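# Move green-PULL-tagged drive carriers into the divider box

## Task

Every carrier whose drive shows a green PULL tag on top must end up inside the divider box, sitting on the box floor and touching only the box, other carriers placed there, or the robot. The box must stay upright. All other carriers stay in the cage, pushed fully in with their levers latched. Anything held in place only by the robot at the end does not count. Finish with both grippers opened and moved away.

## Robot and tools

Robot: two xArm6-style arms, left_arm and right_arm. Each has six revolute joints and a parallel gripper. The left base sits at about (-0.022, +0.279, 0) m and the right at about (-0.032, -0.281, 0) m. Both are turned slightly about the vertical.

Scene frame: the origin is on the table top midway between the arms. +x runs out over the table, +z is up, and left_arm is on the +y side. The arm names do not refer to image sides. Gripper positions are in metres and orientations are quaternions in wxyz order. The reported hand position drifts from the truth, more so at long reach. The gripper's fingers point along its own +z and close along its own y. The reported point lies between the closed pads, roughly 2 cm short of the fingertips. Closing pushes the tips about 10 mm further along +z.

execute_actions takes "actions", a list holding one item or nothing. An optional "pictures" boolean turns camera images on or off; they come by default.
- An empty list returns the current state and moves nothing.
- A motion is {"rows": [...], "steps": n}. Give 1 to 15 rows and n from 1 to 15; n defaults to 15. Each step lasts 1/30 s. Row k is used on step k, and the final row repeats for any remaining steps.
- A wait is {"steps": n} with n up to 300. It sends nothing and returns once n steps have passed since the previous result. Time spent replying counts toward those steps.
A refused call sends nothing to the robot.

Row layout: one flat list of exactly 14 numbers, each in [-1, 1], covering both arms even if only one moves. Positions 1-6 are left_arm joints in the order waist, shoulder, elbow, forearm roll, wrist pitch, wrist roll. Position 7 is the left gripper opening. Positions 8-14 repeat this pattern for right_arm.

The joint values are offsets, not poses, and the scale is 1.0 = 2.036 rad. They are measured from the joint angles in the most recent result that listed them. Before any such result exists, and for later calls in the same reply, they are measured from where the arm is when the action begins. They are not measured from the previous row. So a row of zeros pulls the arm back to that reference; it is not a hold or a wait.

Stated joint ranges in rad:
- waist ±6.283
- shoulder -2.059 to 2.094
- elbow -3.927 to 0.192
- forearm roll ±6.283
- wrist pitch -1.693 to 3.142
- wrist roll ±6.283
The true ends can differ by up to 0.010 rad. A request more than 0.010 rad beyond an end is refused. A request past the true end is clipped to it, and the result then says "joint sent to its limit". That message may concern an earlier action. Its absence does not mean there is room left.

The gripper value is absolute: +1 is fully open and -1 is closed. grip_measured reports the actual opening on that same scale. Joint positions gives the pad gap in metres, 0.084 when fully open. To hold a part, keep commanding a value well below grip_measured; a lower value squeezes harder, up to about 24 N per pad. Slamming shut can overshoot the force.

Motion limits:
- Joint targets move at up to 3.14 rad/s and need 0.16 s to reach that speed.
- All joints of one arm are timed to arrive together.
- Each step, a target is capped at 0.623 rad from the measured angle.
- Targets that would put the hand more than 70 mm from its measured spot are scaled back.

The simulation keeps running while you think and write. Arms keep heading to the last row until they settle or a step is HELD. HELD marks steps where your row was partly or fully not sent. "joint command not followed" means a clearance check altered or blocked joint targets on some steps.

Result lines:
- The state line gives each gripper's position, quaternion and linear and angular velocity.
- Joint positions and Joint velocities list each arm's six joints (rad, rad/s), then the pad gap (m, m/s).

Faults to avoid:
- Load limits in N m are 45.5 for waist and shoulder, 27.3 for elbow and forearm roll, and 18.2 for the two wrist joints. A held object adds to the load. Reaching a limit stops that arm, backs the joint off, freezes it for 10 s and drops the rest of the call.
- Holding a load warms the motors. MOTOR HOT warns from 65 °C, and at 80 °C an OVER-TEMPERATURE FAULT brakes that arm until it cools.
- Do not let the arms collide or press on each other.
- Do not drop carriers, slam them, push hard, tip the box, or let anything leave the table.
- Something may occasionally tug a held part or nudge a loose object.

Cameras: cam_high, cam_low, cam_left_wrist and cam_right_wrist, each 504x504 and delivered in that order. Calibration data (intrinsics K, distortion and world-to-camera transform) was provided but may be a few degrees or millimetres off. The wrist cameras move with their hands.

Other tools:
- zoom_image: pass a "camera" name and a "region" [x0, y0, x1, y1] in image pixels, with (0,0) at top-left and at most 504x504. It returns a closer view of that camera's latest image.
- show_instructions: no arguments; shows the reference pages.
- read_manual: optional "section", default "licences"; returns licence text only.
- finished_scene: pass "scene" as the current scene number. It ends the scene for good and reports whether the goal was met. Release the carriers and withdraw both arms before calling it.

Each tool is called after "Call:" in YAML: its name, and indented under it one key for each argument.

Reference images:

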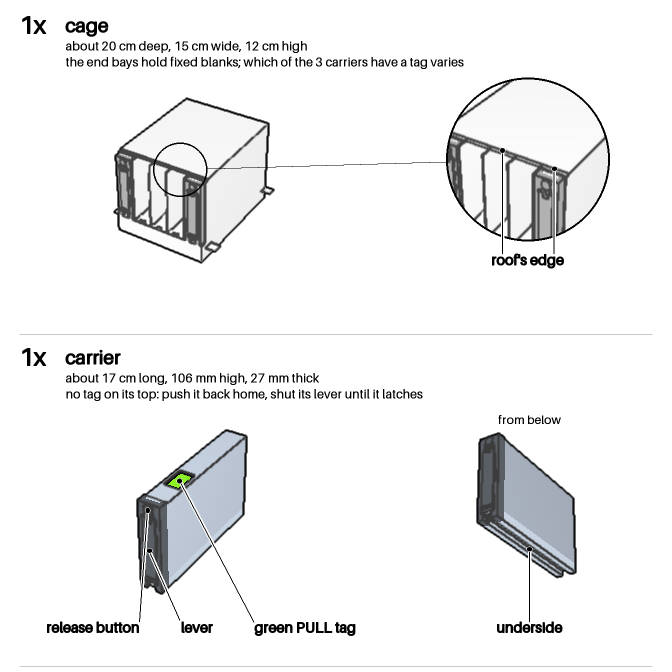

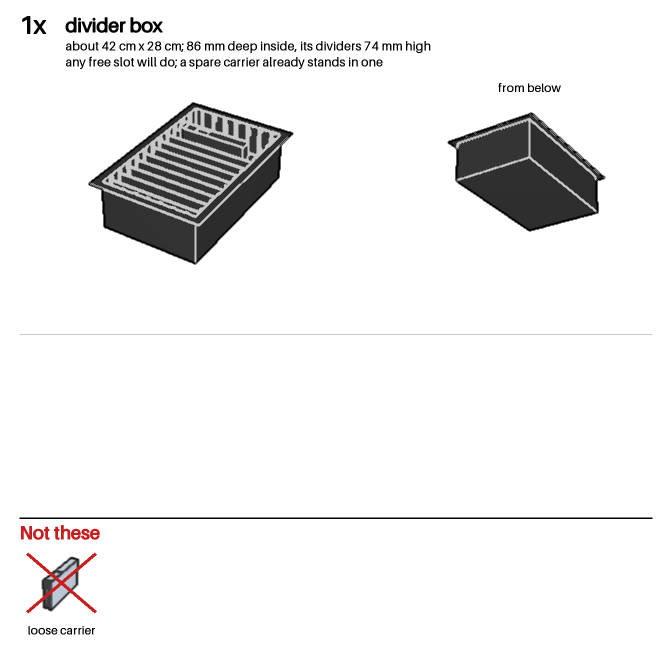

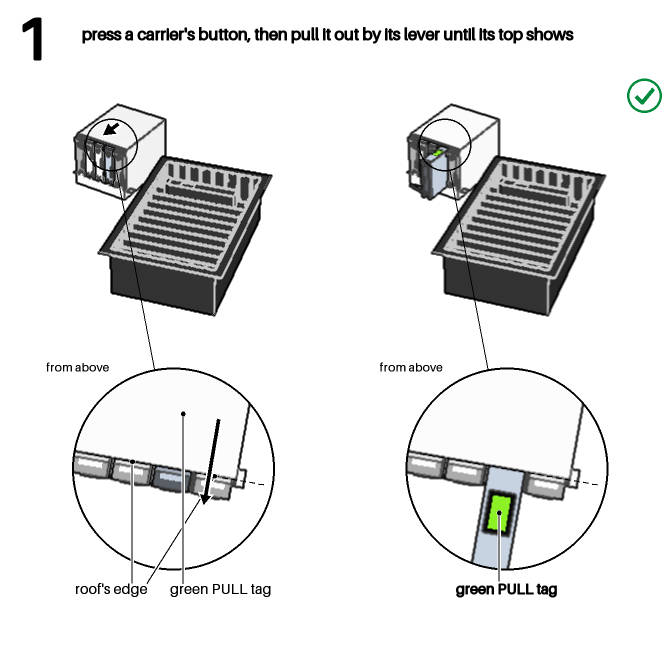

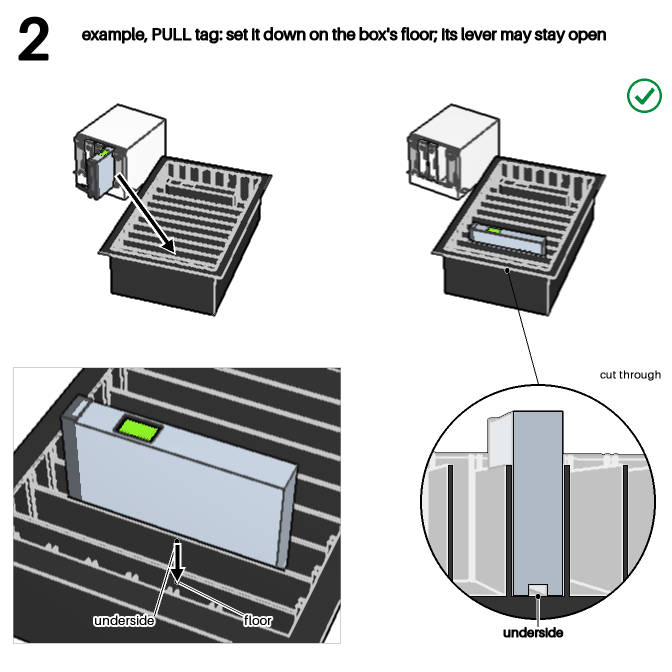

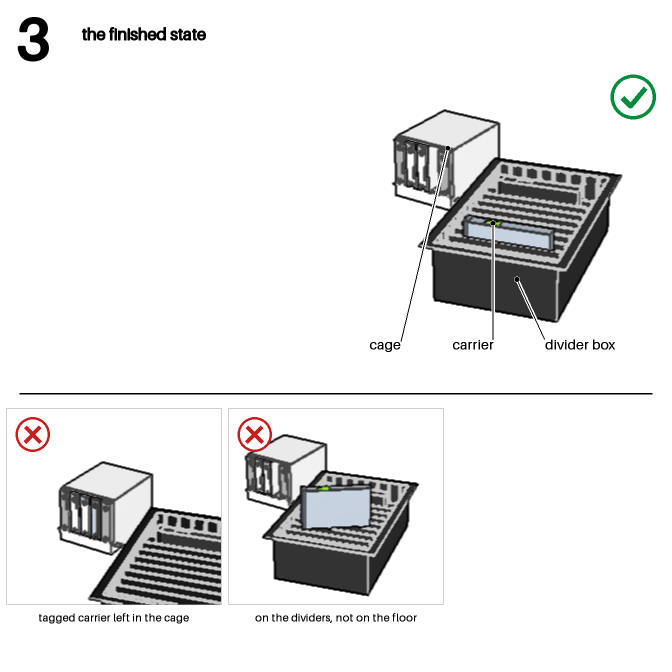

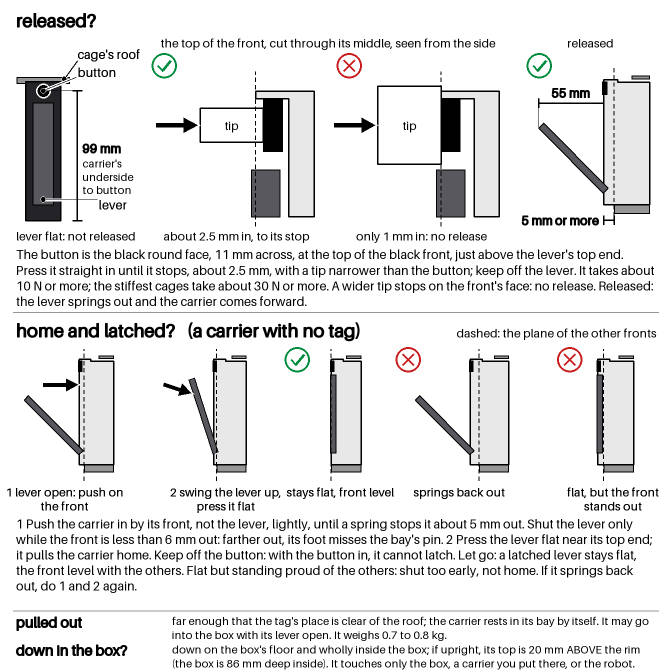

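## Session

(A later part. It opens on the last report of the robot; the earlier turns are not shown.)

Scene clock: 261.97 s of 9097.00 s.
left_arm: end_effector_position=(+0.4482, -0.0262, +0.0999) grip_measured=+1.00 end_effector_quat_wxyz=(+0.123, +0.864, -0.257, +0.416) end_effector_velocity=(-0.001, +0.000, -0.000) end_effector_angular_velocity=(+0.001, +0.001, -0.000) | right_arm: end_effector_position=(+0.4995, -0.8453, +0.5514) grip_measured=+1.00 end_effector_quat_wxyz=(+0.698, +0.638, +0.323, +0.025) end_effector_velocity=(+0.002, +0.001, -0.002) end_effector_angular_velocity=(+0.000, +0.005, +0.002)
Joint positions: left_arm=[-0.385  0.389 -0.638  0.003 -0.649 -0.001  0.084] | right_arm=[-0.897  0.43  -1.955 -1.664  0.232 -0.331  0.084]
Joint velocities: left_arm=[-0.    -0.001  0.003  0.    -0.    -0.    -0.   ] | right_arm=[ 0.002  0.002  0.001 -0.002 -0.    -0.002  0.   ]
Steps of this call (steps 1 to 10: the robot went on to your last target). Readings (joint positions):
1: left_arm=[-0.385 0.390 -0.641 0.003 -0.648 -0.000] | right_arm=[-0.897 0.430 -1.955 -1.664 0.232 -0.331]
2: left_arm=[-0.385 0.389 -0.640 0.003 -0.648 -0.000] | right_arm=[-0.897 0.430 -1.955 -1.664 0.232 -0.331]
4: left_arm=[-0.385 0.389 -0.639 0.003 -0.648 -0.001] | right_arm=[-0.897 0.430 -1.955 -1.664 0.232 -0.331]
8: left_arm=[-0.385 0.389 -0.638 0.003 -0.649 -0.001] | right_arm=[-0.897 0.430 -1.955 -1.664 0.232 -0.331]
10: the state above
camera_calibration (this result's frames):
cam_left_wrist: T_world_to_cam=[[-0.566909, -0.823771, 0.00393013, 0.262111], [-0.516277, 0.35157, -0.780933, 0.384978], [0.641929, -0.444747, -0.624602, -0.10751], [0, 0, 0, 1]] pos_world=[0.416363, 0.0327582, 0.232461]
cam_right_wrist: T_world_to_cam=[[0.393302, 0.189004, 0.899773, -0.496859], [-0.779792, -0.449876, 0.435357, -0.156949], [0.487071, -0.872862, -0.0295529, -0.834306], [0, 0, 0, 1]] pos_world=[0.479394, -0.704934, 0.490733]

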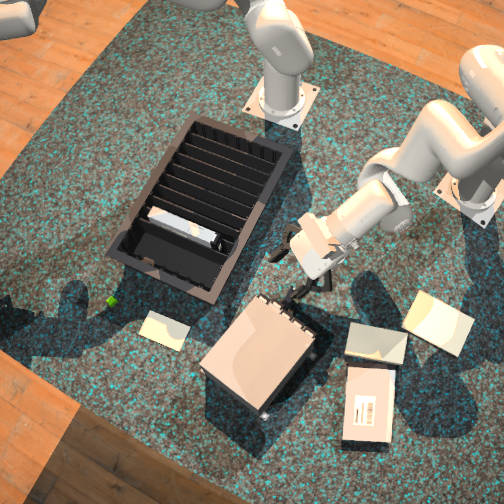

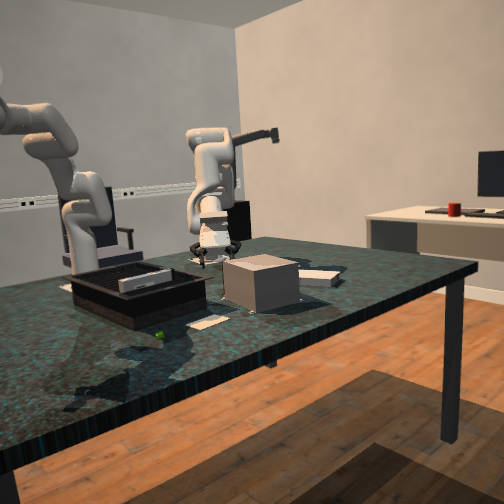

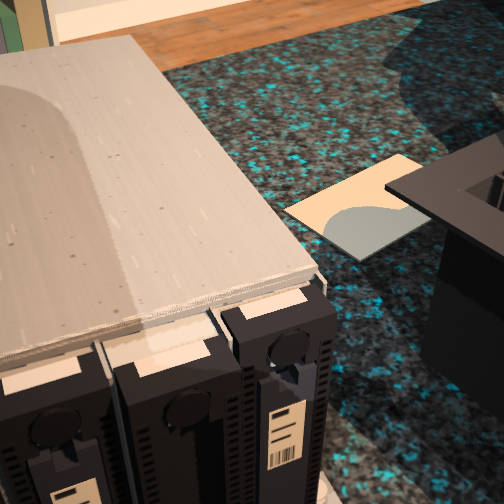

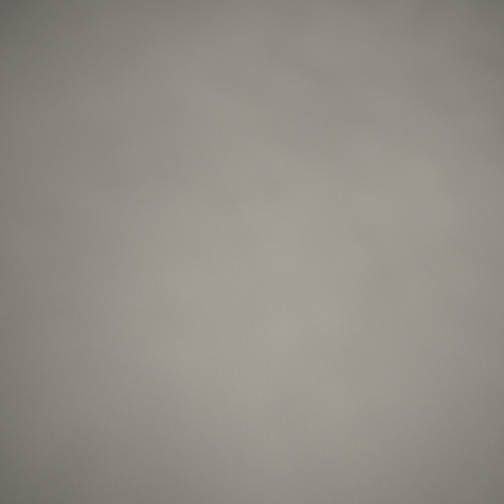

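Call:
execute_actions:
  actions:
    - {"rows":[[0,-0.1,0,0,0,0,1,0,0,0,0,0,0,1]]}
  pictures: false

Call:
execute_actions:
  actions:
    - {"steps":10}
  pictures: false

Call:
execute_actions:
  actions:
    - {"rows":[[0.026,0,-0.3705,0,0.814,-0.1625,0,0,0,0,0,0,0,1]]}
  pictures: false

Call:
execute_actions:
  actions:
    - {"steps":35}
  pictures: false

Call:
execute_actions:
  actions:
    - {"rows":[[0,0.0975,0,0,0,0,0,0,0,0,0,0,0,1]]}
  pictures: false

Call:
execute_actions:
  actions:
    - {"steps":12}
  pictures: false

Call:
execute_actions:
  actions:
    - {"rows":[[0,0.0525,0.0305,0,-0.083,0,0,0,0,0,0,0,0,1]]}
  pictures: false

Call:
execute_actions:
  actions:
    - {"steps":12}
  pictures: false

Call:
execute_actions:
  actions:
    - {"rows":[[0,0,0,0,0,0,-0.3,0,0,0,0,0,0,1],[0,0,0,0,0,0,-0.3,0,0,0,0,0,0,1],[0,0,0,0,0,0,-0.5,0,0,0,0,0,0,1],[0,0,0,0,0,0,-0.5,0,0,0,0,0,0,1],[0,0,0,0,0,0,-0.6,0,0,0,0,0,0,1],[0,0,0,0,0,0,-0.6,0,0,0,0,0,0,1],[0,0,0,0,0,0,-0.7,0,0,0,0,0,0,1],[0,0,0,0,0,0,-0.7,0,0,0,0,0,0,1],[0,0,0,0,0,0,-1,0,0,0,0,0,0,1]]}
  pictures: false

Call:
execute_actions:
  actions:
    - {"rows":[[-0.0036,-0.0168,0.0262,0,-0.0094,-0.0036,-1,0,0,0,0,0,0,1],[-0.0036,-0.0168,0.0262,0,-0.0094,-0.0036,-1,0,0,0,0,0,0,1],[-0.0073,-0.0335,0.052,0,-0.0185,-0.0073,-1,0,0,0,0,0,0,1],[-0.0073,-0.0335,0.052,0,-0.0185,-0.0073,-1,0,0,0,0,0,0,1],[-0.0111,-0.05,0.0775,0,-0.0275,-0.0111,-1,0,0,0,0,0,0,1],[-0.0111,-0.05,0.0775,0,-0.0275,-0.0111,-1,0,0,0,0,0,0,1],[-0.0151,-0.0663,0.1027,0,-0.0363,-0.0151,-1,0,0,0,0,0,0,1],[-0.0151,-0.0663,0.1027,0,-0.0363,-0.0151,-1,0,0,0,0,0,0,1],[-0.0179,-0.0764,0.1177,0,-0.0413,-0.0179,-1,0,0,0,0,0,0,1],[-0.0179,-0.0764,0.1177,0,-0.0413,-0.0179,-1,0,0,0,0,0,0,1],[-0.0206,-0.0865,0.1328,0,-0.0463,-0.0206,-1,0,0,0,0,0,0,1],[-0.0206,-0.0865,0.1328,0,-0.0463,-0.0206,-1,0,0,0,0,0,0,1],[-0.0234,-0.0965,0.1478,0,-0.0512,-0.0234,-1,0,0,0,0,0,0,1],[-0.0234,-0.0965,0.1478,0,-0.0512,-0.0234,-1,0,0,0,0,0,0,1],[-0.0262,-0.1066,0.1628,0,-0.0562,-0.0262,-1,0,0,0,0,0,0,1]]}
  pictures: false

Call:
execute_actions:
  actions:
    - {"steps":20}

Scene clock: 281.93 s of 9097.00 s.
left_arm: end_effector_position=(+0.4665, -0.0381, +0.2137) grip_measured=+1.00 end_effector_quat_wxyz=(+0.148, +0.818, -0.243, +0.500) end_effector_velocity=(-0.003, +0.002, +0.012) end_effector_angular_velocity=(-0.009, -0.012, +0.000) | right_arm: end_effector_position=(+0.4995, -0.8453, +0.5514) grip_measured=+1.00 end_effector_quat_wxyz=(+0.698, +0.638, +0.323, +0.025) end_effector_velocity=(-0.000, -0.000, +0.000) end_effector_angular_velocity=(-0.001, +0.000, -0.000)
Joint positions: left_arm=[-0.385  0.19  -0.638  0.003 -0.649 -0.001  0.084] | right_arm=[-0.897  0.43  -1.955 -1.664  0.232 -0.331  0.084]
Joint velocities: left_arm=[-0.    -0.037  0.017  0.     0.006 -0.002 -0.   ] | right_arm=[-0.001 -0.     0.    -0.001 -0.     0.     0.   ]
Steps of this call (steps 1 to 15: the robot went on to your last target; steps 16 to 90: nothing new was sent; then 16.47 s passed at rest; steps 91 to 105: all 15 steps of this action). Readings (joint positions):
91: left_arm=[-0.385 0.389 -0.638 0.003 -0.649 -0.001] | right_arm=[-0.897 0.430 -1.955 -1.664 0.232 -0.331]
92: left_arm=[-0.385 0.386 -0.637 0.003 -0.648 -0.001] | right_arm=[-0.897 0.430 -1.955 -1.664 0.232 -0.331]
94: left_arm=[-0.385 0.354 -0.633 0.003 -0.647 -0.001] | right_arm=[-0.897 0.430 -1.955 -1.664 0.232 -0.331]
98: left_arm=[-0.385 0.252 -0.641 0.003 -0.649 -0.001] | right_arm=[-0.897 0.430 -1.955 -1.664 0.232 -0.331]
105: the state above

Scene clock: 282.27 s of 9097.00 s.
left_arm: end_effector_position=(+0.4667, -0.0382, +0.2163) grip_measured=+1.00 end_effector_quat_wxyz=(+0.149, +0.817, -0.243, +0.501) end_effector_velocity=(+0.001, -0.000, +0.002) end_effector_angular_velocity=(-0.003, -0.003, +0.000) | right_arm: end_effector_position=(+0.4995, -0.8453, +0.5514) grip_measured=+1.00 end_effector_quat_wxyz=(+0.698, +0.638, +0.323, +0.025) end_effector_velocity=(-0.000, +0.000, +0.001) end_effector_angular_velocity=(-0.001, -0.000, +0.000)
Joint positions: left_arm=[-0.385  0.186 -0.638  0.003 -0.649 -0.001  0.084] | right_arm=[-0.897  0.43  -1.955 -1.664  0.232 -0.331  0.084]
Joint velocities: left_arm=[ 0.    -0.001 -0.002 -0.    -0.001 -0.001  0.   ] | right_arm=[ 0.    -0.001  0.    -0.    -0.    -0.     0.   ]
Steps of this call (steps 1 to 10: the robot went on to your last target). Readings (joint positions):
1: left_arm=[-0.385 0.189 -0.637 0.003 -0.648 -0.001] | right_arm=[-0.897 0.430 -1.955 -1.664 0.232 -0.331]
2: left_arm=[-0.385 0.188 -0.637 0.003 -0.648 -0.001] | right_arm=[-0.897 0.430 -1.955 -1.664 0.232 -0.331]
4: left_arm=[-0.385 0.187 -0.637 0.003 -0.648 -0.001] | right_arm=[-0.897 0.430 -1.955 -1.664 0.232 -0.331]
8: left_arm=[-0.385 0.186 -0.638 0.003 -0.649 -0.001] | right_arm=[-0.897 0.430 -1.955 -1.664 0.232 -0.331]
10: the state above

Scene clock: 282.77 s of 9097.00 s.
left_arm: end_effector_position=(+0.5567, -0.0703, +0.3219) grip_measured=-0.01 end_effector_quat_wxyz=(+0.181, +0.854, -0.149, +0.465) end_effector_velocity=(+0.161, -0.030, +0.229) end_effector_angular_velocity=(-0.047, +0.786, +0.349) | right_arm: end_effector_position=(+0.4995, -0.8453, +0.5514) grip_measured=+1.00 end_effector_quat_wxyz=(+0.698, +0.638, +0.323, +0.025) end_effector_velocity=(-0.001, -0.001, -0.000) end_effector_angular_velocity=(-0.000, +0.000, -0.001)
Joint positions: left_arm=[-0.353  0.186 -1.08   0.003 -0.15  -0.202  0.044] | right_arm=[-0.897  0.43  -1.955 -1.664  0.232 -0.331  0.084]
Joint velocities: left_arm=[ 0.083  0.001 -1.251  0.     1.898 -0.521 -0.   ] | right_arm=[-0.001 -0.     0.001 -0.001 -0.     0.001  0.   ]
Steps of this call (steps 1 to 15: all 15 steps of this action). Readings (joint positions):
1: left_arm=[-0.385 0.186 -0.638 0.003 -0.648 -0.001] | right_arm=[-0.897 0.430 -1.955 -1.664 0.232 -0.331]
2: left_arm=[-0.385 0.186 -0.640 0.003 -0.645 -0.003] | right_arm=[-0.897 0.430 -1.955 -1.664 0.232 -0.331]
4: left_arm=[-0.382 0.187 -0.675 0.003 -0.603 -0.024] | right_arm=[-0.897 0.430 -1.955 -1.664 0.232 -0.331]
8: left_arm=[-0.370 0.185 -0.826 0.003 -0.461 -0.095] | right_arm=[-0.897 0.430 -1.955 -1.664 0.232 -0.331]
15: the state above

Scene clock: 283.93 s of 9097.00 s.
left_arm: end_effector_position=(+0.4779, -0.0077, +0.2554) grip_measured=-0.01 end_effector_quat_wxyz=(+0.040, +0.991, -0.095, +0.091) end_effector_velocity=(-0.001, +0.000, -0.001) end_effector_angular_velocity=(+0.001, +0.002, -0.002) | right_arm: end_effector_position=(+0.4995, -0.8453, +0.5514) grip_measured=+1.00 end_effector_quat_wxyz=(+0.698, +0.638, +0.323, +0.025) end_effector_velocity=(+0.000, +0.000, +0.000) end_effector_angular_velocity=(-0.000, +0.000, +0.001)
Joint positions: left_arm=[-0.332  0.186 -1.392  0.003  1.008 -0.331  0.044] | right_arm=[-0.897  0.43  -1.955 -1.664  0.232 -0.331  0.084]
Joint velocities: left_arm=[-0.     0.     0.001  0.     0.001  0.002 -0.   ] | right_arm=[ 0.001 -0.001  0.001 -0.    -0.     0.     0.   ]
Steps of this call (steps 1 to 35: the robot went on to your last target). Readings (joint positions):
1: left_arm=[-0.350 0.186 -1.123 0.003 -0.081 -0.220] | right_arm=[-0.897 0.430 -1.955 -1.664 0.232 -0.331]
2: left_arm=[-0.347 0.186 -1.168 0.003 -0.003 -0.238] | right_arm=[-0.897 0.430 -1.955 -1.664 0.232 -0.331]
4: left_arm=[-0.341 0.185 -1.255 0.003 0.169 -0.273] | right_arm=[-0.897 0.430 -1.955 -1.664 0.232 -0.331]
8: left_arm=[-0.335 0.183 -1.355 0.003 0.515 -0.314] | right_arm=[-0.897 0.430 -1.955 -1.664 0.232 -0.331]
35: the state above

Scene clock: 284.43 s of 9097.00 s.
left_arm: end_effector_position=(+0.4666, -0.0012, +0.1446) grip_measured=-0.01 end_effector_quat_wxyz=(-0.000, +0.995, -0.096, +0.002) end_effector_velocity=(+0.013, -0.007, +0.006) end_effector_angular_velocity=(-0.014, -0.024, -0.001) | right_arm: end_effector_position=(+0.4995, -0.8453, +0.5514) grip_measured=+1.00 end_effector_quat_wxyz=(+0.698, +0.638, +0.323, +0.025) end_effector_velocity=(-0.000, -0.001, -0.001) end_effector_angular_velocity=(+0.001, +0.002, -0.001)
Joint positions: left_arm=[-0.332  0.38  -1.392  0.003  1.008 -0.331  0.044] | right_arm=[-0.897  0.43  -1.955 -1.664  0.232 -0.331  0.084]
Joint velocities: left_arm=[ 0.     0.022 -0.042 -0.    -0.007  0.001  0.   ] | right_arm=[-0.001  0.001  0.001  0.    -0.    -0.001  0.   ]
Steps of this call (steps 1 to 15: all 15 steps of this action). Readings (joint positions):
1: left_arm=[-0.332 0.186 -1.392 0.003 1.008 -0.331] | right_arm=[-0.897 0.430 -1.955 -1.664 0.232 -0.331]
2: left_arm=[-0.332 0.188 -1.393 0.003 1.008 -0.331] | right_arm=[-0.897 0.430 -1.955 -1.664 0.232 -0.331]
4: left_arm=[-0.332 0.218 -1.400 0.003 1.007 -0.331] | right_arm=[-0.897 0.430 -1.955 -1.664 0.232 -0.331]
8: left_arm=[-0.332 0.317 -1.388 0.003 1.009 -0.331] | right_arm=[-0.897 0.430 -1.955 -1.664 0.232 -0.331]
15: the state above

Scene clock: 284.83 s of 9097.00 s.
left_arm: end_effector_position=(+0.4662, -0.0010, +0.1423) grip_measured=-0.01 end_effector_quat_wxyz=(-0.001, +0.995, -0.096, +0.001) end_effector_velocity=(-0.000, +0.000, -0.001) end_effector_angular_velocity=(+0.001, +0.002, -0.001) | right_arm: end_effector_position=(+0.4995, -0.8453, +0.5514) grip_measured=+1.00 end_effector_quat_wxyz=(+0.698, +0.638, +0.323, +0.025) end_effector_velocity=(-0.000, +0.000, +0.001) end_effector_angular_velocity=(-0.002, +0.000, +0.000)
Joint positions: left_arm=[-0.332  0.384 -1.392  0.003  1.008 -0.331  0.044] | right_arm=[-0.897  0.43  -1.955 -1.664  0.232 -0.331  0.084]
Joint velocities: left_arm=[ 0.     0.003 -0.     0.    -0.     0.001 -0.   ] | right_arm=[-0.    -0.001 -0.    -0.001 -0.    -0.001  0.   ]
Steps of this call (steps 1 to 12: the robot went on to your last target). Readings (joint positions):
1: left_arm=[-0.332 0.380 -1.393 0.003 1.008 -0.331] | right_arm=[-0.897 0.430 -1.955 -1.664 0.232 -0.331]
2: left_arm=[-0.332 0.381 -1.394 0.003 1.008 -0.331] | right_arm=[-0.897 0.430 -1.955 -1.664 0.232 -0.331]
4: left_arm=[-0.332 0.382 -1.394 0.003 1.008 -0.331] | right_arm=[-0.897 0.430 -1.955 -1.664 0.232 -0.331]
8: left_arm=[-0.332 0.383 -1.392 0.003 1.008 -0.331] | right_arm=[-0.897 0.430 -1.955 -1.664 0.232 -0.331]
12: the state above

Scene clock: 285.33 s of 9097.00 s.
left_arm: end_effector_position=(+0.4682, -0.0022, +0.0730) grip_measured=-0.01 end_effector_quat_wxyz=(-0.000, +0.995, -0.096, +0.003) end_effector_velocity=(-0.001, +0.001, -0.008) end_effector_angular_velocity=(-0.000, -0.001, -0.000) | right_arm: end_effector_position=(+0.4995, -0.8453, +0.5514) grip_measured=+1.00 end_effector_quat_wxyz=(+0.698, +0.638, +0.323, +0.025) end_effector_velocity=(-0.002, -0.001, +0.001) end_effector_angular_velocity=(-0.000, -0.002, -0.002)
Joint positions: left_arm=[-0.332  0.488 -1.334  0.003  0.841 -0.331  0.044] | right_arm=[-0.897  0.43  -1.955 -1.664  0.232 -0.331  0.084]
Joint velocities: left_arm=[ 0.     0.009  0.012 -0.    -0.021  0.    -0.   ] | right_arm=[-0.002 -0.002  0.     0.     0.     0.001  0.   ]
Steps of this call (steps 1 to 15: all 15 steps of this action). Readings (joint positions):
1: left_arm=[-0.332 0.384 -1.392 0.003 1.008 -0.331] | right_arm=[-0.897 0.430 -1.955 -1.664 0.232 -0.331]
2: left_arm=[-0.332 0.385 -1.392 0.003 1.004 -0.331] | right_arm=[-0.897 0.430 -1.955 -1.664 0.232 -0.331]
4: left_arm=[-0.332 0.405 -1.384 0.003 0.964 -0.331] | right_arm=[-0.897 0.430 -1.955 -1.664 0.232 -0.331]
8: left_arm=[-0.332 0.478 -1.333 0.003 0.871 -0.331] | right_arm=[-0.897 0.430 -1.955 -1.664 0.232 -0.331]
15: the state above

Scene clock: 285.73 s of 9097.00 s.
left_arm: end_effector_position=(+0.4669, -0.0015, +0.0704) grip_measured=-0.01 end_effector_quat_wxyz=(-0.001, +0.995, -0.096, +0.001) end_effector_velocity=(-0.001, +0.001, -0.001) end_effector_angular_velocity=(+0.001, +0.003, -0.000) | right_arm: end_effector_position=(+0.4995, -0.8453, +0.5514) grip_measured=+1.00 end_effector_quat_wxyz=(+0.698, +0.638, +0.323, +0.025) end_effector_velocity=(-0.000, -0.000, +0.000) end_effector_angular_velocity=(-0.001, -0.000, -0.001)
Joint positions: left_arm=[-0.332  0.49  -1.33   0.003  0.839 -0.331  0.044] | right_arm=[-0.897  0.43  -1.955 -1.664  0.232 -0.331  0.084]
Joint velocities: left_arm=[ 0.     0.001  0.002  0.    -0.     0.     0.   ] | right_arm=[-0.     0.    -0.001 -0.     0.     0.     0.   ]
Steps of this call (steps 1 to 12: the robot went on to your last target). Readings (joint positions):
1: left_arm=[-0.332 0.488 -1.333 0.003 0.840 -0.331] | right_arm=[-0.897 0.430 -1.955 -1.664 0.232 -0.331]
2: left_arm=[-0.332 0.489 -1.332 0.003 0.840 -0.331] | right_arm=[-0.897 0.430 -1.955 -1.664 0.232 -0.331]
4: left_arm=[-0.332 0.490 -1.331 0.003 0.840 -0.331] | right_arm=[-0.897 0.430 -1.955 -1.664 0.232 -0.331]
8: left_arm=[-0.332 0.490 -1.330 0.003 0.839 -0.331] | right_arm=[-0.897 0.430 -1.955 -1.664 0.232 -0.331]
12: the state above

Scene clock: 286.23 s of 9097.00 s.
left_arm: end_effector_position=(+0.4669, -0.0014, +0.0704) grip_measured=-0.64 end_effector_quat_wxyz=(-0.001, +0.995, -0.096, +0.001) end_effector_velocity=(+0.000, -0.000, +0.002) end_effector_angular_velocity=(-0.001, -0.002, -0.001) | right_arm: end_effector_position=(+0.4995, -0.8453, +0.5514) grip_measured=+1.00 end_effector_quat_wxyz=(+0.698, +0.638, +0.323, +0.025) end_effector_velocity=(-0.000, +0.000, +0.001) end_effector_angular_velocity=(-0.000, -0.000, -0.000)
Joint positions: left_arm=[-0.332  0.49  -1.33   0.003  0.839 -0.331  0.016] | right_arm=[-0.897  0.43  -1.955 -1.664  0.232 -0.331  0.084]
Joint velocities: left_arm=[-0.    -0.003 -0.    -0.     0.     0.    -0.   ] | right_arm=[-0.    -0.001  0.001  0.001 -0.    -0.001  0.   ]
Steps of this call (steps 1 to 15: all 15 steps of this action). Readings (joint positions):
1: left_arm=[-0.332 0.490 -1.330 0.003 0.839 -0.331] | right_arm=[-0.897 0.430 -1.955 -1.664 0.232 -0.331]
2: left_arm=[-0.332 0.491 -1.330 0.003 0.839 -0.331] | right_arm=[-0.897 0.430 -1.955 -1.664 0.232 -0.331]
4: left_arm=[-0.332 0.490 -1.330 0.003 0.839 -0.331] | right_arm=[-0.897 0.430 -1.955 -1.664 0.232 -0.331]
8: left_arm=[-0.332 0.490 -1.330 0.003 0.839 -0.331] | right_arm=[-0.897 0.430 -1.955 -1.664 0.232 -0.331]
15: the state above

Scene clock: 286.73 s of 9097.00 s.
left_arm: end_effector_position=(+0.4078, +0.0094, +0.0704) grip_measured=-0.64 end_effector_quat_wxyz=(-0.001, +0.995, -0.096, +0.000) end_effector_velocity=(-0.120, +0.024, -0.001) end_effector_angular_velocity=(+0.000, +0.001, -0.001) | right_arm: end_effector_position=(+0.4995, -0.8453, +0.5514) grip_measured=+1.00 end_effector_quat_wxyz=(+0.698, +0.638, +0.323, +0.025) end_effector_velocity=(-0.001, -0.000, +0.001) end_effector_angular_velocity=(-0.002, +0.001, -0.001)
Joint positions: left_arm=[-0.371  0.325 -1.076  0.003  0.751 -0.371  0.016] | right_arm=[-0.897  0.43  -1.955 -1.664  0.232 -0.331  0.084]
Joint velocities: left_arm=[-0.086 -0.325  0.488  0.    -0.162 -0.086 -0.   ] | right_arm=[-0.001 -0.001  0.    -0.001  0.    -0.001  0.   ]
Steps of this call (steps 1 to 15: all 15 steps of this action). Readings (joint positions):
1: left_arm=[-0.332 0.490 -1.330 0.003 0.839 -0.331] | right_arm=[-0.897 0.430 -1.955 -1.664 0.232 -0.331]
2: left_arm=[-0.332 0.489 -1.327 0.003 0.838 -0.332] | right_arm=[-0.897 0.430 -1.955 -1.664 0.232 -0.331]
4: left_arm=[-0.335 0.474 -1.304 0.003 0.829 -0.335] | right_arm=[-0.897 0.430 -1.955 -1.664 0.232 -0.331]
8: left_arm=[-0.348 0.420 -1.220 0.003 0.800 -0.347] | right_arm=[-0.897 0.430 -1.955 -1.664 0.232 -0.331]
15: the state above

Scene clock: 287.40 s of 9097.00 s.
left_arm: end_effector_position=(+0.3889, +0.0133, +0.0703) grip_measured=-0.64 end_effector_quat_wxyz=(-0.001, +0.995, -0.096, +0.001) end_effector_velocity=(-0.000, -0.000, +0.000) end_effector_angular_velocity=(-0.000, -0.000, +0.001) | right_arm: end_effector_position=(+0.4995, -0.8453, +0.5514) grip_measured=+1.00 end_effector_quat_wxyz=(+0.698, +0.638, +0.323, +0.025) end_effector_velocity=(+0.000, -0.000, -0.002) end_effector_angular_velocity=(+0.001, +0.002, +0.000)
Joint positions: left_arm=[-0.385  0.273 -0.999  0.003  0.725 -0.385  0.016] | right_arm=[-0.897  0.43  -1.955 -1.664  0.232 -0.331  0.084]
Joint velocities: left_arm=[-0.    -0.001  0.    -0.     0.    -0.001 -0.   ] | right_arm=[ 0.     0.002  0.     0.001 -0.    -0.001  0.   ]
Steps of this call (steps 1 to 20: the robot went on to your last target). Readings (joint positions):
1: left_arm=[-0.374 0.314 -1.060 0.003 0.746 -0.374] | right_arm=[-0.897 0.430 -1.955 -1.664 0.232 -0.331]
2: left_arm=[-0.377 0.304 -1.044 0.003 0.740 -0.376] | right_arm=[-0.897 0.430 -1.955 -1.664 0.232 -0.331]
4: left_arm=[-0.382 0.288 -1.020 0.003 0.733 -0.381] | right_arm=[-0.897 0.430 -1.955 -1.664 0.232 -0.331]
8: left_arm=[-0.384 0.277 -1.004 0.003 0.727 -0.384] | right_arm=[-0.897 0.430 -1.955 -1.664 0.232 -0.331]
20: the state above
camera_calibration (this result's frames):
cam_left_wrist: T_world_to_cam=[[-0.203613, -0.978838, 0.0204264, 0.120816], [-0.979042, 0.20366, 0.000229478, 0.444459], [-0.00438466, -0.0199516, -0.999791, 0.201681], [0, 0, 0, 1]] pos_world=[0.460628, 0.0317651, 0.199069]
cam_right_wrist: T_world_to_cam=[[0.393302, 0.189004, 0.899773, -0.496859], [-0.779792, -0.449876, 0.435357, -0.156949], [0.487071, -0.872862, -0.0295528, -0.834306], [0, 0, 0, 1]] pos_world=[0.479394, -0.704934, 0.490733]

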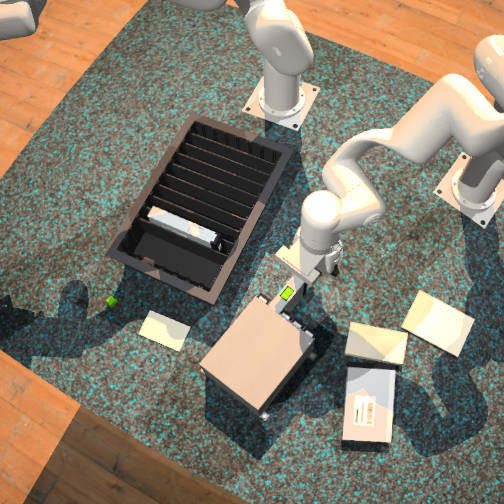

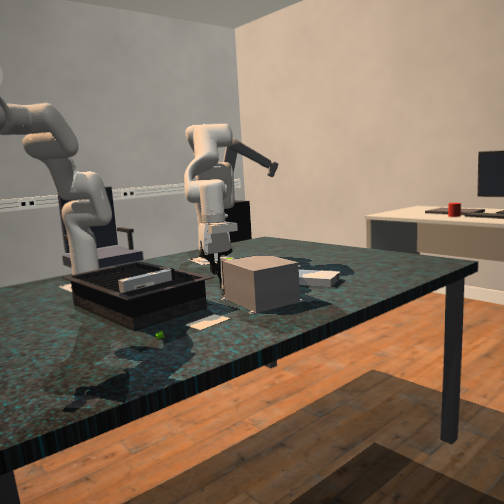

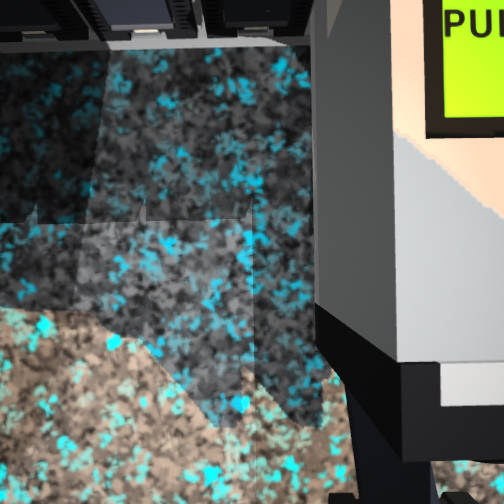

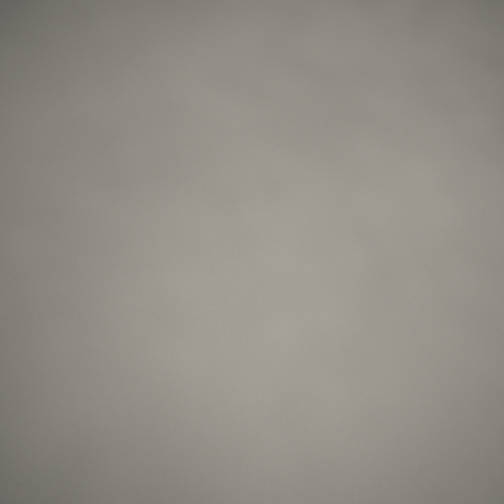

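Call:
execute_actions:
  actions:
    - {"rows":[[-0.005,-0.016,0.0231,0,-0.0069,-0.005,-1,0,0,0,0,0,0,1],[-0.005,-0.016,0.0231,0,-0.0069,-0.005,-1,0,0,0,0,0,0,1],[-0.005,-0.016,0.0231,0,-0.0069,-0.005,-1,0,0,0,0,0,0,1],[-0.0101,-0.032,0.0462,0,-0.0138,-0.0101,-1,0,0,0,0,0,0,1]]}
  pictures: false

Call:
execute_actions:
  actions:
    - {"steps":8}
  pictures: false

Call:
execute_actions:
  actions:
    - {"rows":[[0,0,0,0,0,0,0.1,0,0,0,0,0,0,1]],"steps":10}
  pictures: false

Call:
execute_actions:
  actions:
    - {"rows":[[0,-0.085,-0.0516,0,0.1365,0,0.1,0,0,0,0,0,0,1]]}
  pictures: false

Call:
execute_actions:
  actions:
    - {"steps":12}

Call:
execute_actions:
  actions:
    - {"rows":[[0.042,0.194,-0.2618,0,0.0678,0.042,0.1,0,0,0,0,0,0,1]]}
  pictures: false

Call:
execute_actions:
  actions:
    - {"steps":20}
  pictures: false

Scene clock: 297.97 s of 9097.00 s.
left_arm: end_effector_position=(+0.3646, +0.0178, +0.0700) grip_measured=-0.64 end_effector_quat_wxyz=(-0.001, +0.995, -0.096, +0.001) end_effector_velocity=(-0.001, -0.000, +0.002) end_effector_angular_velocity=(-0.005, -0.008, +0.002) | right_arm: end_effector_position=(+0.4995, -0.8453, +0.5514) grip_measured=+1.00 end_effector_quat_wxyz=(+0.698, +0.638, +0.323, +0.025) end_effector_velocity=(-0.001, +0.000, +0.002) end_effector_angular_velocity=(-0.002, -0.003, -0.000)
Joint positions: left_arm=[-0.405  0.209 -0.907  0.003  0.697 -0.405  0.016] | right_arm=[-0.897  0.43  -1.955 -1.664  0.232 -0.331  0.084]
Joint velocities: left_arm=[-0.001 -0.011  0.011  0.001 -0.009 -0.004 -0.   ] | right_arm=[-0.    -0.002 -0.001  0.     0.     0.001  0.   ]
Steps of this call (steps 1 to 15: the robot went on to your last target; steps 16 to 90: nothing new was sent; then 7.07 s passed at rest; steps 91 to 105: all 15 steps of this action). Readings (joint positions):
91: left_arm=[-0.385 0.273 -0.999 0.003 0.725 -0.385] | right_arm=[-0.897 0.430 -1.955 -1.664 0.232 -0.331]
92: left_arm=[-0.386 0.271 -0.996 0.003 0.724 -0.386] | right_arm=[-0.897 0.430 -1.955 -1.664 0.232 -0.331]
94: left_arm=[-0.390 0.259 -0.978 0.003 0.718 -0.390] | right_arm=[-0.897 0.430 -1.955 -1.664 0.232 -0.331]
98: left_arm=[-0.401 0.224 -0.927 0.003 0.704 -0.400] | right_arm=[-0.897 0.430 -1.955 -1.664 0.232 -0.331]
105: the state above

Scene clock: 298.23 s of 9097.00 s.
left_arm: end_effector_position=(+0.3641, +0.0180, +0.0699) grip_measured=-0.64 end_effector_quat_wxyz=(-0.001, +0.995, -0.096, +0.000) end_effector_velocity=(-0.001, +0.000, -0.001) end_effector_angular_velocity=(+0.001, +0.002, -0.000) | right_arm: end_effector_position=(+0.4995, -0.8453, +0.5514) grip_measured=+1.00 end_effector_quat_wxyz=(+0.698, +0.638, +0.323, +0.025) end_effector_velocity=(-0.000, +0.000, +0.000) end_effector_angular_velocity=(-0.002, +0.001, -0.000)
Joint positions: left_arm=[-0.406  0.209 -0.905  0.003  0.697 -0.405  0.016] | right_arm=[-0.897  0.43  -1.955 -1.664  0.232 -0.331  0.084]
Joint velocities: left_arm=[-0.     0.001  0.002  0.    -0.     0.    -0.   ] | right_arm=[-0.    -0.001  0.    -0.002  0.    -0.     0.   ]
Steps of this call (steps 1 to 8: the robot went on to your last target). Readings (joint positions):
1: left_arm=[-0.405 0.209 -0.907 0.003 0.697 -0.405] | right_arm=[-0.897 0.430 -1.955 -1.664 0.232 -0.331]
2: left_arm=[-0.405 0.209 -0.906 0.003 0.697 -0.405] | right_arm=[-0.897 0.430 -1.955 -1.664 0.232 -0.331]
4: left_arm=[-0.406 0.209 -0.906 0.003 0.697 -0.405] | right_arm=[-0.897 0.430 -1.955 -1.664 0.232 -0.331]
8: the state above

Scene clock: 298.57 s of 9097.00 s.
left_arm: end_effector_position=(+0.3641, +0.0179, +0.0700) grip_measured=+0.09 end_effector_quat_wxyz=(-0.001, +0.995, -0.096, +0.001) end_effector_velocity=(-0.000, +0.001, -0.001) end_effector_angular_velocity=(+0.001, +0.001, +0.002) | right_arm: end_effector_position=(+0.4995, -0.8453, +0.5514) grip_measured=+1.00 end_effector_quat_wxyz=(+0.698, +0.638, +0.323, +0.025) end_effector_velocity=(-0.000, -0.000, -0.001) end_effector_angular_velocity=(+0.002, -0.001, -0.000)
Joint positions: left_arm=[-0.406  0.208 -0.905  0.003  0.697 -0.405  0.048] | right_arm=[-0.897  0.43  -1.955 -1.664  0.232 -0.331  0.084]
Joint velocities: left_arm=[ 0.001  0.001  0.002  0.    -0.    -0.002  0.001] | right_arm=[-0.     0.     0.001  0.001 -0.     0.001  0.   ]
Steps of this call (steps 1 to 10: all 10 steps of this action). Readings (joint positions):
1: left_arm=[-0.406 0.208 -0.905 0.003 0.697 -0.405] | right_arm=[-0.897 0.430 -1.955 -1.664 0.232 -0.331]
2: left_arm=[-0.406 0.208 -0.905 0.003 0.697 -0.405] | right_arm=[-0.897 0.430 -1.955 -1.664 0.232 -0.331]
4: left_arm=[-0.406 0.208 -0.906 0.003 0.697 -0.405] | right_arm=[-0.897 0.430 -1.955 -1.664 0.232 -0.331]
8: left_arm=[-0.406 0.208 -0.906 0.003 0.697 -0.405] | right_arm=[-0.897 0.430 -1.955 -1.664 0.232 -0.331]
10: the state above

Scene clock: 299.07 s of 9097.00 s.
left_arm: end_effector_position=(+0.3643, +0.0181, +0.1672) grip_measured=+0.09 end_effector_quat_wxyz=(-0.001, +0.995, -0.096, +0.000) end_effector_velocity=(-0.018, +0.012, -0.001) end_effector_angular_velocity=(+0.042, +0.062, -0.001) | right_arm: end_effector_position=(+0.4995, -0.8453, +0.5514) grip_measured=+1.00 end_effector_quat_wxyz=(+0.698, +0.638, +0.323, +0.025) end_effector_velocity=(-0.000, -0.000, -0.000) end_effector_angular_velocity=(-0.001, +0.001, -0.001)
Joint positions: left_arm=[-0.406  0.039 -1.007  0.003  0.968 -0.405  0.048] | right_arm=[-0.897  0.43  -1.955 -1.664  0.232 -0.331  0.084]
Joint velocities: left_arm=[-0.    -0.017  0.006  0.     0.086  0.001 -0.   ] | right_arm=[-0.     0.    -0.    -0.001  0.    -0.001  0.   ]
Steps of this call (steps 1 to 15: all 15 steps of this action). Readings (joint positions):
1: left_arm=[-0.406 0.208 -0.905 0.003 0.697 -0.405] | right_arm=[-0.897 0.430 -1.955 -1.664 0.232 -0.331]
2: left_arm=[-0.406 0.207 -0.906 0.003 0.701 -0.405] | right_arm=[-0.897 0.430 -1.955 -1.664 0.232 -0.331]
4: left_arm=[-0.406 0.185 -0.916 0.003 0.743 -0.405] | right_arm=[-0.897 0.430 -1.955 -1.664 0.232 -0.331]
8: left_arm=[-0.406 0.093 -0.978 0.003 0.877 -0.405] | right_arm=[-0.897 0.430 -1.955 -1.664 0.232 -0.331]
15: the state above

Scene clock: 299.47 s of 9097.00 s.
left_arm: end_effector_position=(+0.3642, +0.0181, +0.1697) grip_measured=+0.09 end_effector_quat_wxyz=(-0.001, +0.995, -0.096, +0.001) end_effector_velocity=(+0.001, -0.000, +0.003) end_effector_angular_velocity=(-0.003, -0.005, -0.002) | right_arm: end_effector_position=(+0.4995, -0.8453, +0.5514) grip_measured=+1.00 end_effector_quat_wxyz=(+0.698, +0.638, +0.323, +0.025) end_effector_velocity=(+0.000, +0.000, -0.000) end_effector_angular_velocity=(+0.000, -0.000, +0.000)
Joint positions: left_arm=[-0.406  0.036 -1.01   0.003  0.975 -0.405  0.048] | right_arm=[-0.897  0.43  -1.955 -1.664  0.232 -0.331  0.084]
Joint velocities: left_arm=[ 0.    -0.004 -0.002  0.     0.001  0.002  0.   ] | right_arm=[ 0.001 -0.     0.    -0.001  0.     0.001  0.   ]
Steps of this call (steps 1 to 12: the robot went on to your last target). Readings (joint positions):
1: left_arm=[-0.406 0.039 -1.007 0.003 0.970 -0.405] | right_arm=[-0.897 0.430 -1.955 -1.664 0.232 -0.331]
2: left_arm=[-0.406 0.038 -1.007 0.003 0.972 -0.405] | right_arm=[-0.897 0.430 -1.955 -1.664 0.232 -0.331]
4: left_arm=[-0.406 0.037 -1.008 0.003 0.974 -0.405] | right_arm=[-0.897 0.430 -1.955 -1.664 0.232 -0.331]
8: left_arm=[-0.406 0.036 -1.010 0.003 0.975 -0.405] | right_arm=[-0.897 0.430 -1.955 -1.664 0.232 -0.331]
12: the state above
camera_calibration (this result's frames):
cam_left_wrist: T_world_to_cam=[[-0.20303, -0.978975, 0.0196606, 0.118388], [-0.979161, 0.203085, 0.000785513, 0.419175], [-0.00476177, -0.0190914, -0.999806, 0.301222], [0, 0, 0, 1]] pos_world=[0.43591, 0.0365217, 0.298507]
cam_right_wrist: T_world_to_cam=[[0.393301, 0.189004, 0.899773, -0.496859], [-0.779792, -0.449876, 0.435356, -0.156949], [0.487071, -0.872862, -0.0295531, -0.834306], [0, 0, 0, 1]] pos_world=[0.479394, -0.704934, 0.490733]

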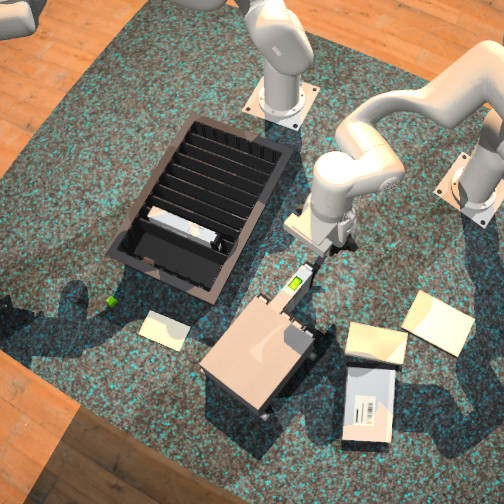

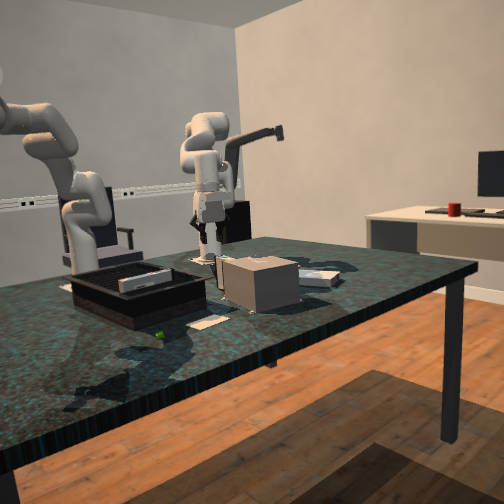

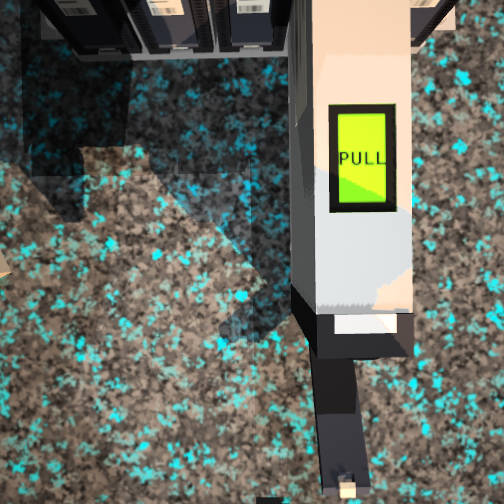

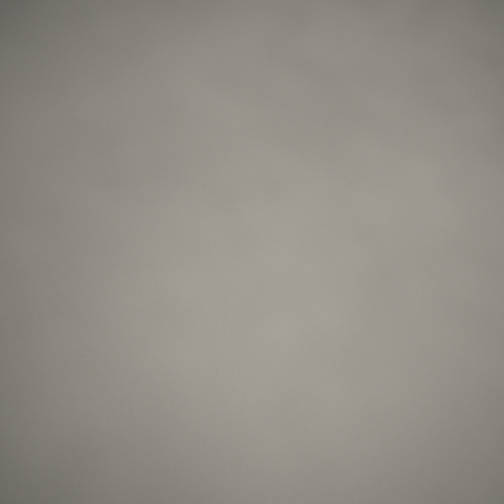

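Scene clock: 299.97 s of 9097.00 s.
left_arm: end_effector_position=(+0.4811, -0.0043, +0.1694) grip_measured=+0.09 end_effector_quat_wxyz=(-0.002, +0.995, -0.095, -0.000) end_effector_velocity=(+0.079, -0.004, -0.019) end_effector_angular_velocity=(+0.013, +0.022, -0.003) | right_arm: end_effector_position=(+0.4995, -0.8453, +0.5514) grip_measured=+1.00 end_effector_quat_wxyz=(+0.698, +0.638, +0.323, +0.025) end_effector_velocity=(+0.000, -0.001, -0.002) end_effector_angular_velocity=(+0.001, +0.002, +0.000)
Joint positions: left_arm=[-0.324  0.408 -1.509  0.003  1.103 -0.325  0.048] | right_arm=[-0.897  0.43  -1.955 -1.664  0.232 -0.331  0.084]
Joint velocities: left_arm=[ 0.061  0.292 -0.38  -0.     0.114  0.065 -0.   ] | right_arm=[-0.     0.002 -0.    -0.001 -0.     0.     0.   ]
Steps of this call (steps 1 to 15: all 15 steps of this action). Readings (joint positions):
1: left_arm=[-0.406 0.036 -1.010 0.003 0.975 -0.405] | right_arm=[-0.897 0.430 -1.955 -1.664 0.232 -0.331]
2: left_arm=[-0.405 0.038 -1.013 0.003 0.976 -0.405] | right_arm=[-0.897 0.430 -1.955 -1.664 0.232 -0.331]
4: left_arm=[-0.400 0.067 -1.052 0.003 0.987 -0.398] | right_arm=[-0.897 0.430 -1.955 -1.664 0.232 -0.331]
8: left_arm=[-0.368 0.211 -1.248 0.003 1.035 -0.367] | right_arm=[-0.897 0.430 -1.955 -1.664 0.232 -0.331]
15: the state above

Scene clock: 300.63 s of 9097.00 s.
left_arm: end_effector_position=(+0.4883, -0.0056, +0.1698) grip_measured=+0.09 end_effector_quat_wxyz=(-0.001, +0.995, -0.096, +0.001) end_effector_velocity=(+0.000, -0.000, +0.001) end_effector_angular_velocity=(-0.001, -0.001, +0.000) | right_arm: end_effector_position=(+0.4995, -0.8453, +0.5514) grip_measured=+1.00 end_effector_quat_wxyz=(+0.698, +0.638, +0.323, +0.025) end_effector_velocity=(+0.000, -0.000, -0.002) end_effector_angular_velocity=(+0.002, +0.002, -0.000)
Joint positions: left_arm=[-0.32   0.43  -1.543  0.003  1.113 -0.32   0.048] | right_arm=[-0.897  0.43  -1.955 -1.664  0.232 -0.331  0.084]
Joint velocities: left_arm=[ 0.    -0.    -0.001 -0.    -0.     0.     0.   ] | right_arm=[ 0.     0.002  0.     0.     0.    -0.     0.   ]
Steps of this call (steps 1 to 20: the robot went on to your last target). Readings (joint positions):
1: left_arm=[-0.323 0.416 -1.519 0.003 1.107 -0.324] | right_arm=[-0.897 0.430 -1.955 -1.664 0.232 -0.331]
2: left_arm=[-0.322 0.420 -1.527 0.003 1.109 -0.322] | right_arm=[-0.897 0.430 -1.955 -1.664 0.232 -0.331]
4: left_arm=[-0.321 0.425 -1.535 0.003 1.111 -0.321] | right_arm=[-0.897 0.430 -1.955 -1.664 0.232 -0.331]
8: left_arm=[-0.321 0.428 -1.541 0.003 1.112 -0.320] | right_arm=[-0.897 0.430 -1.955 -1.664 0.232 -0.331]
20: the state above


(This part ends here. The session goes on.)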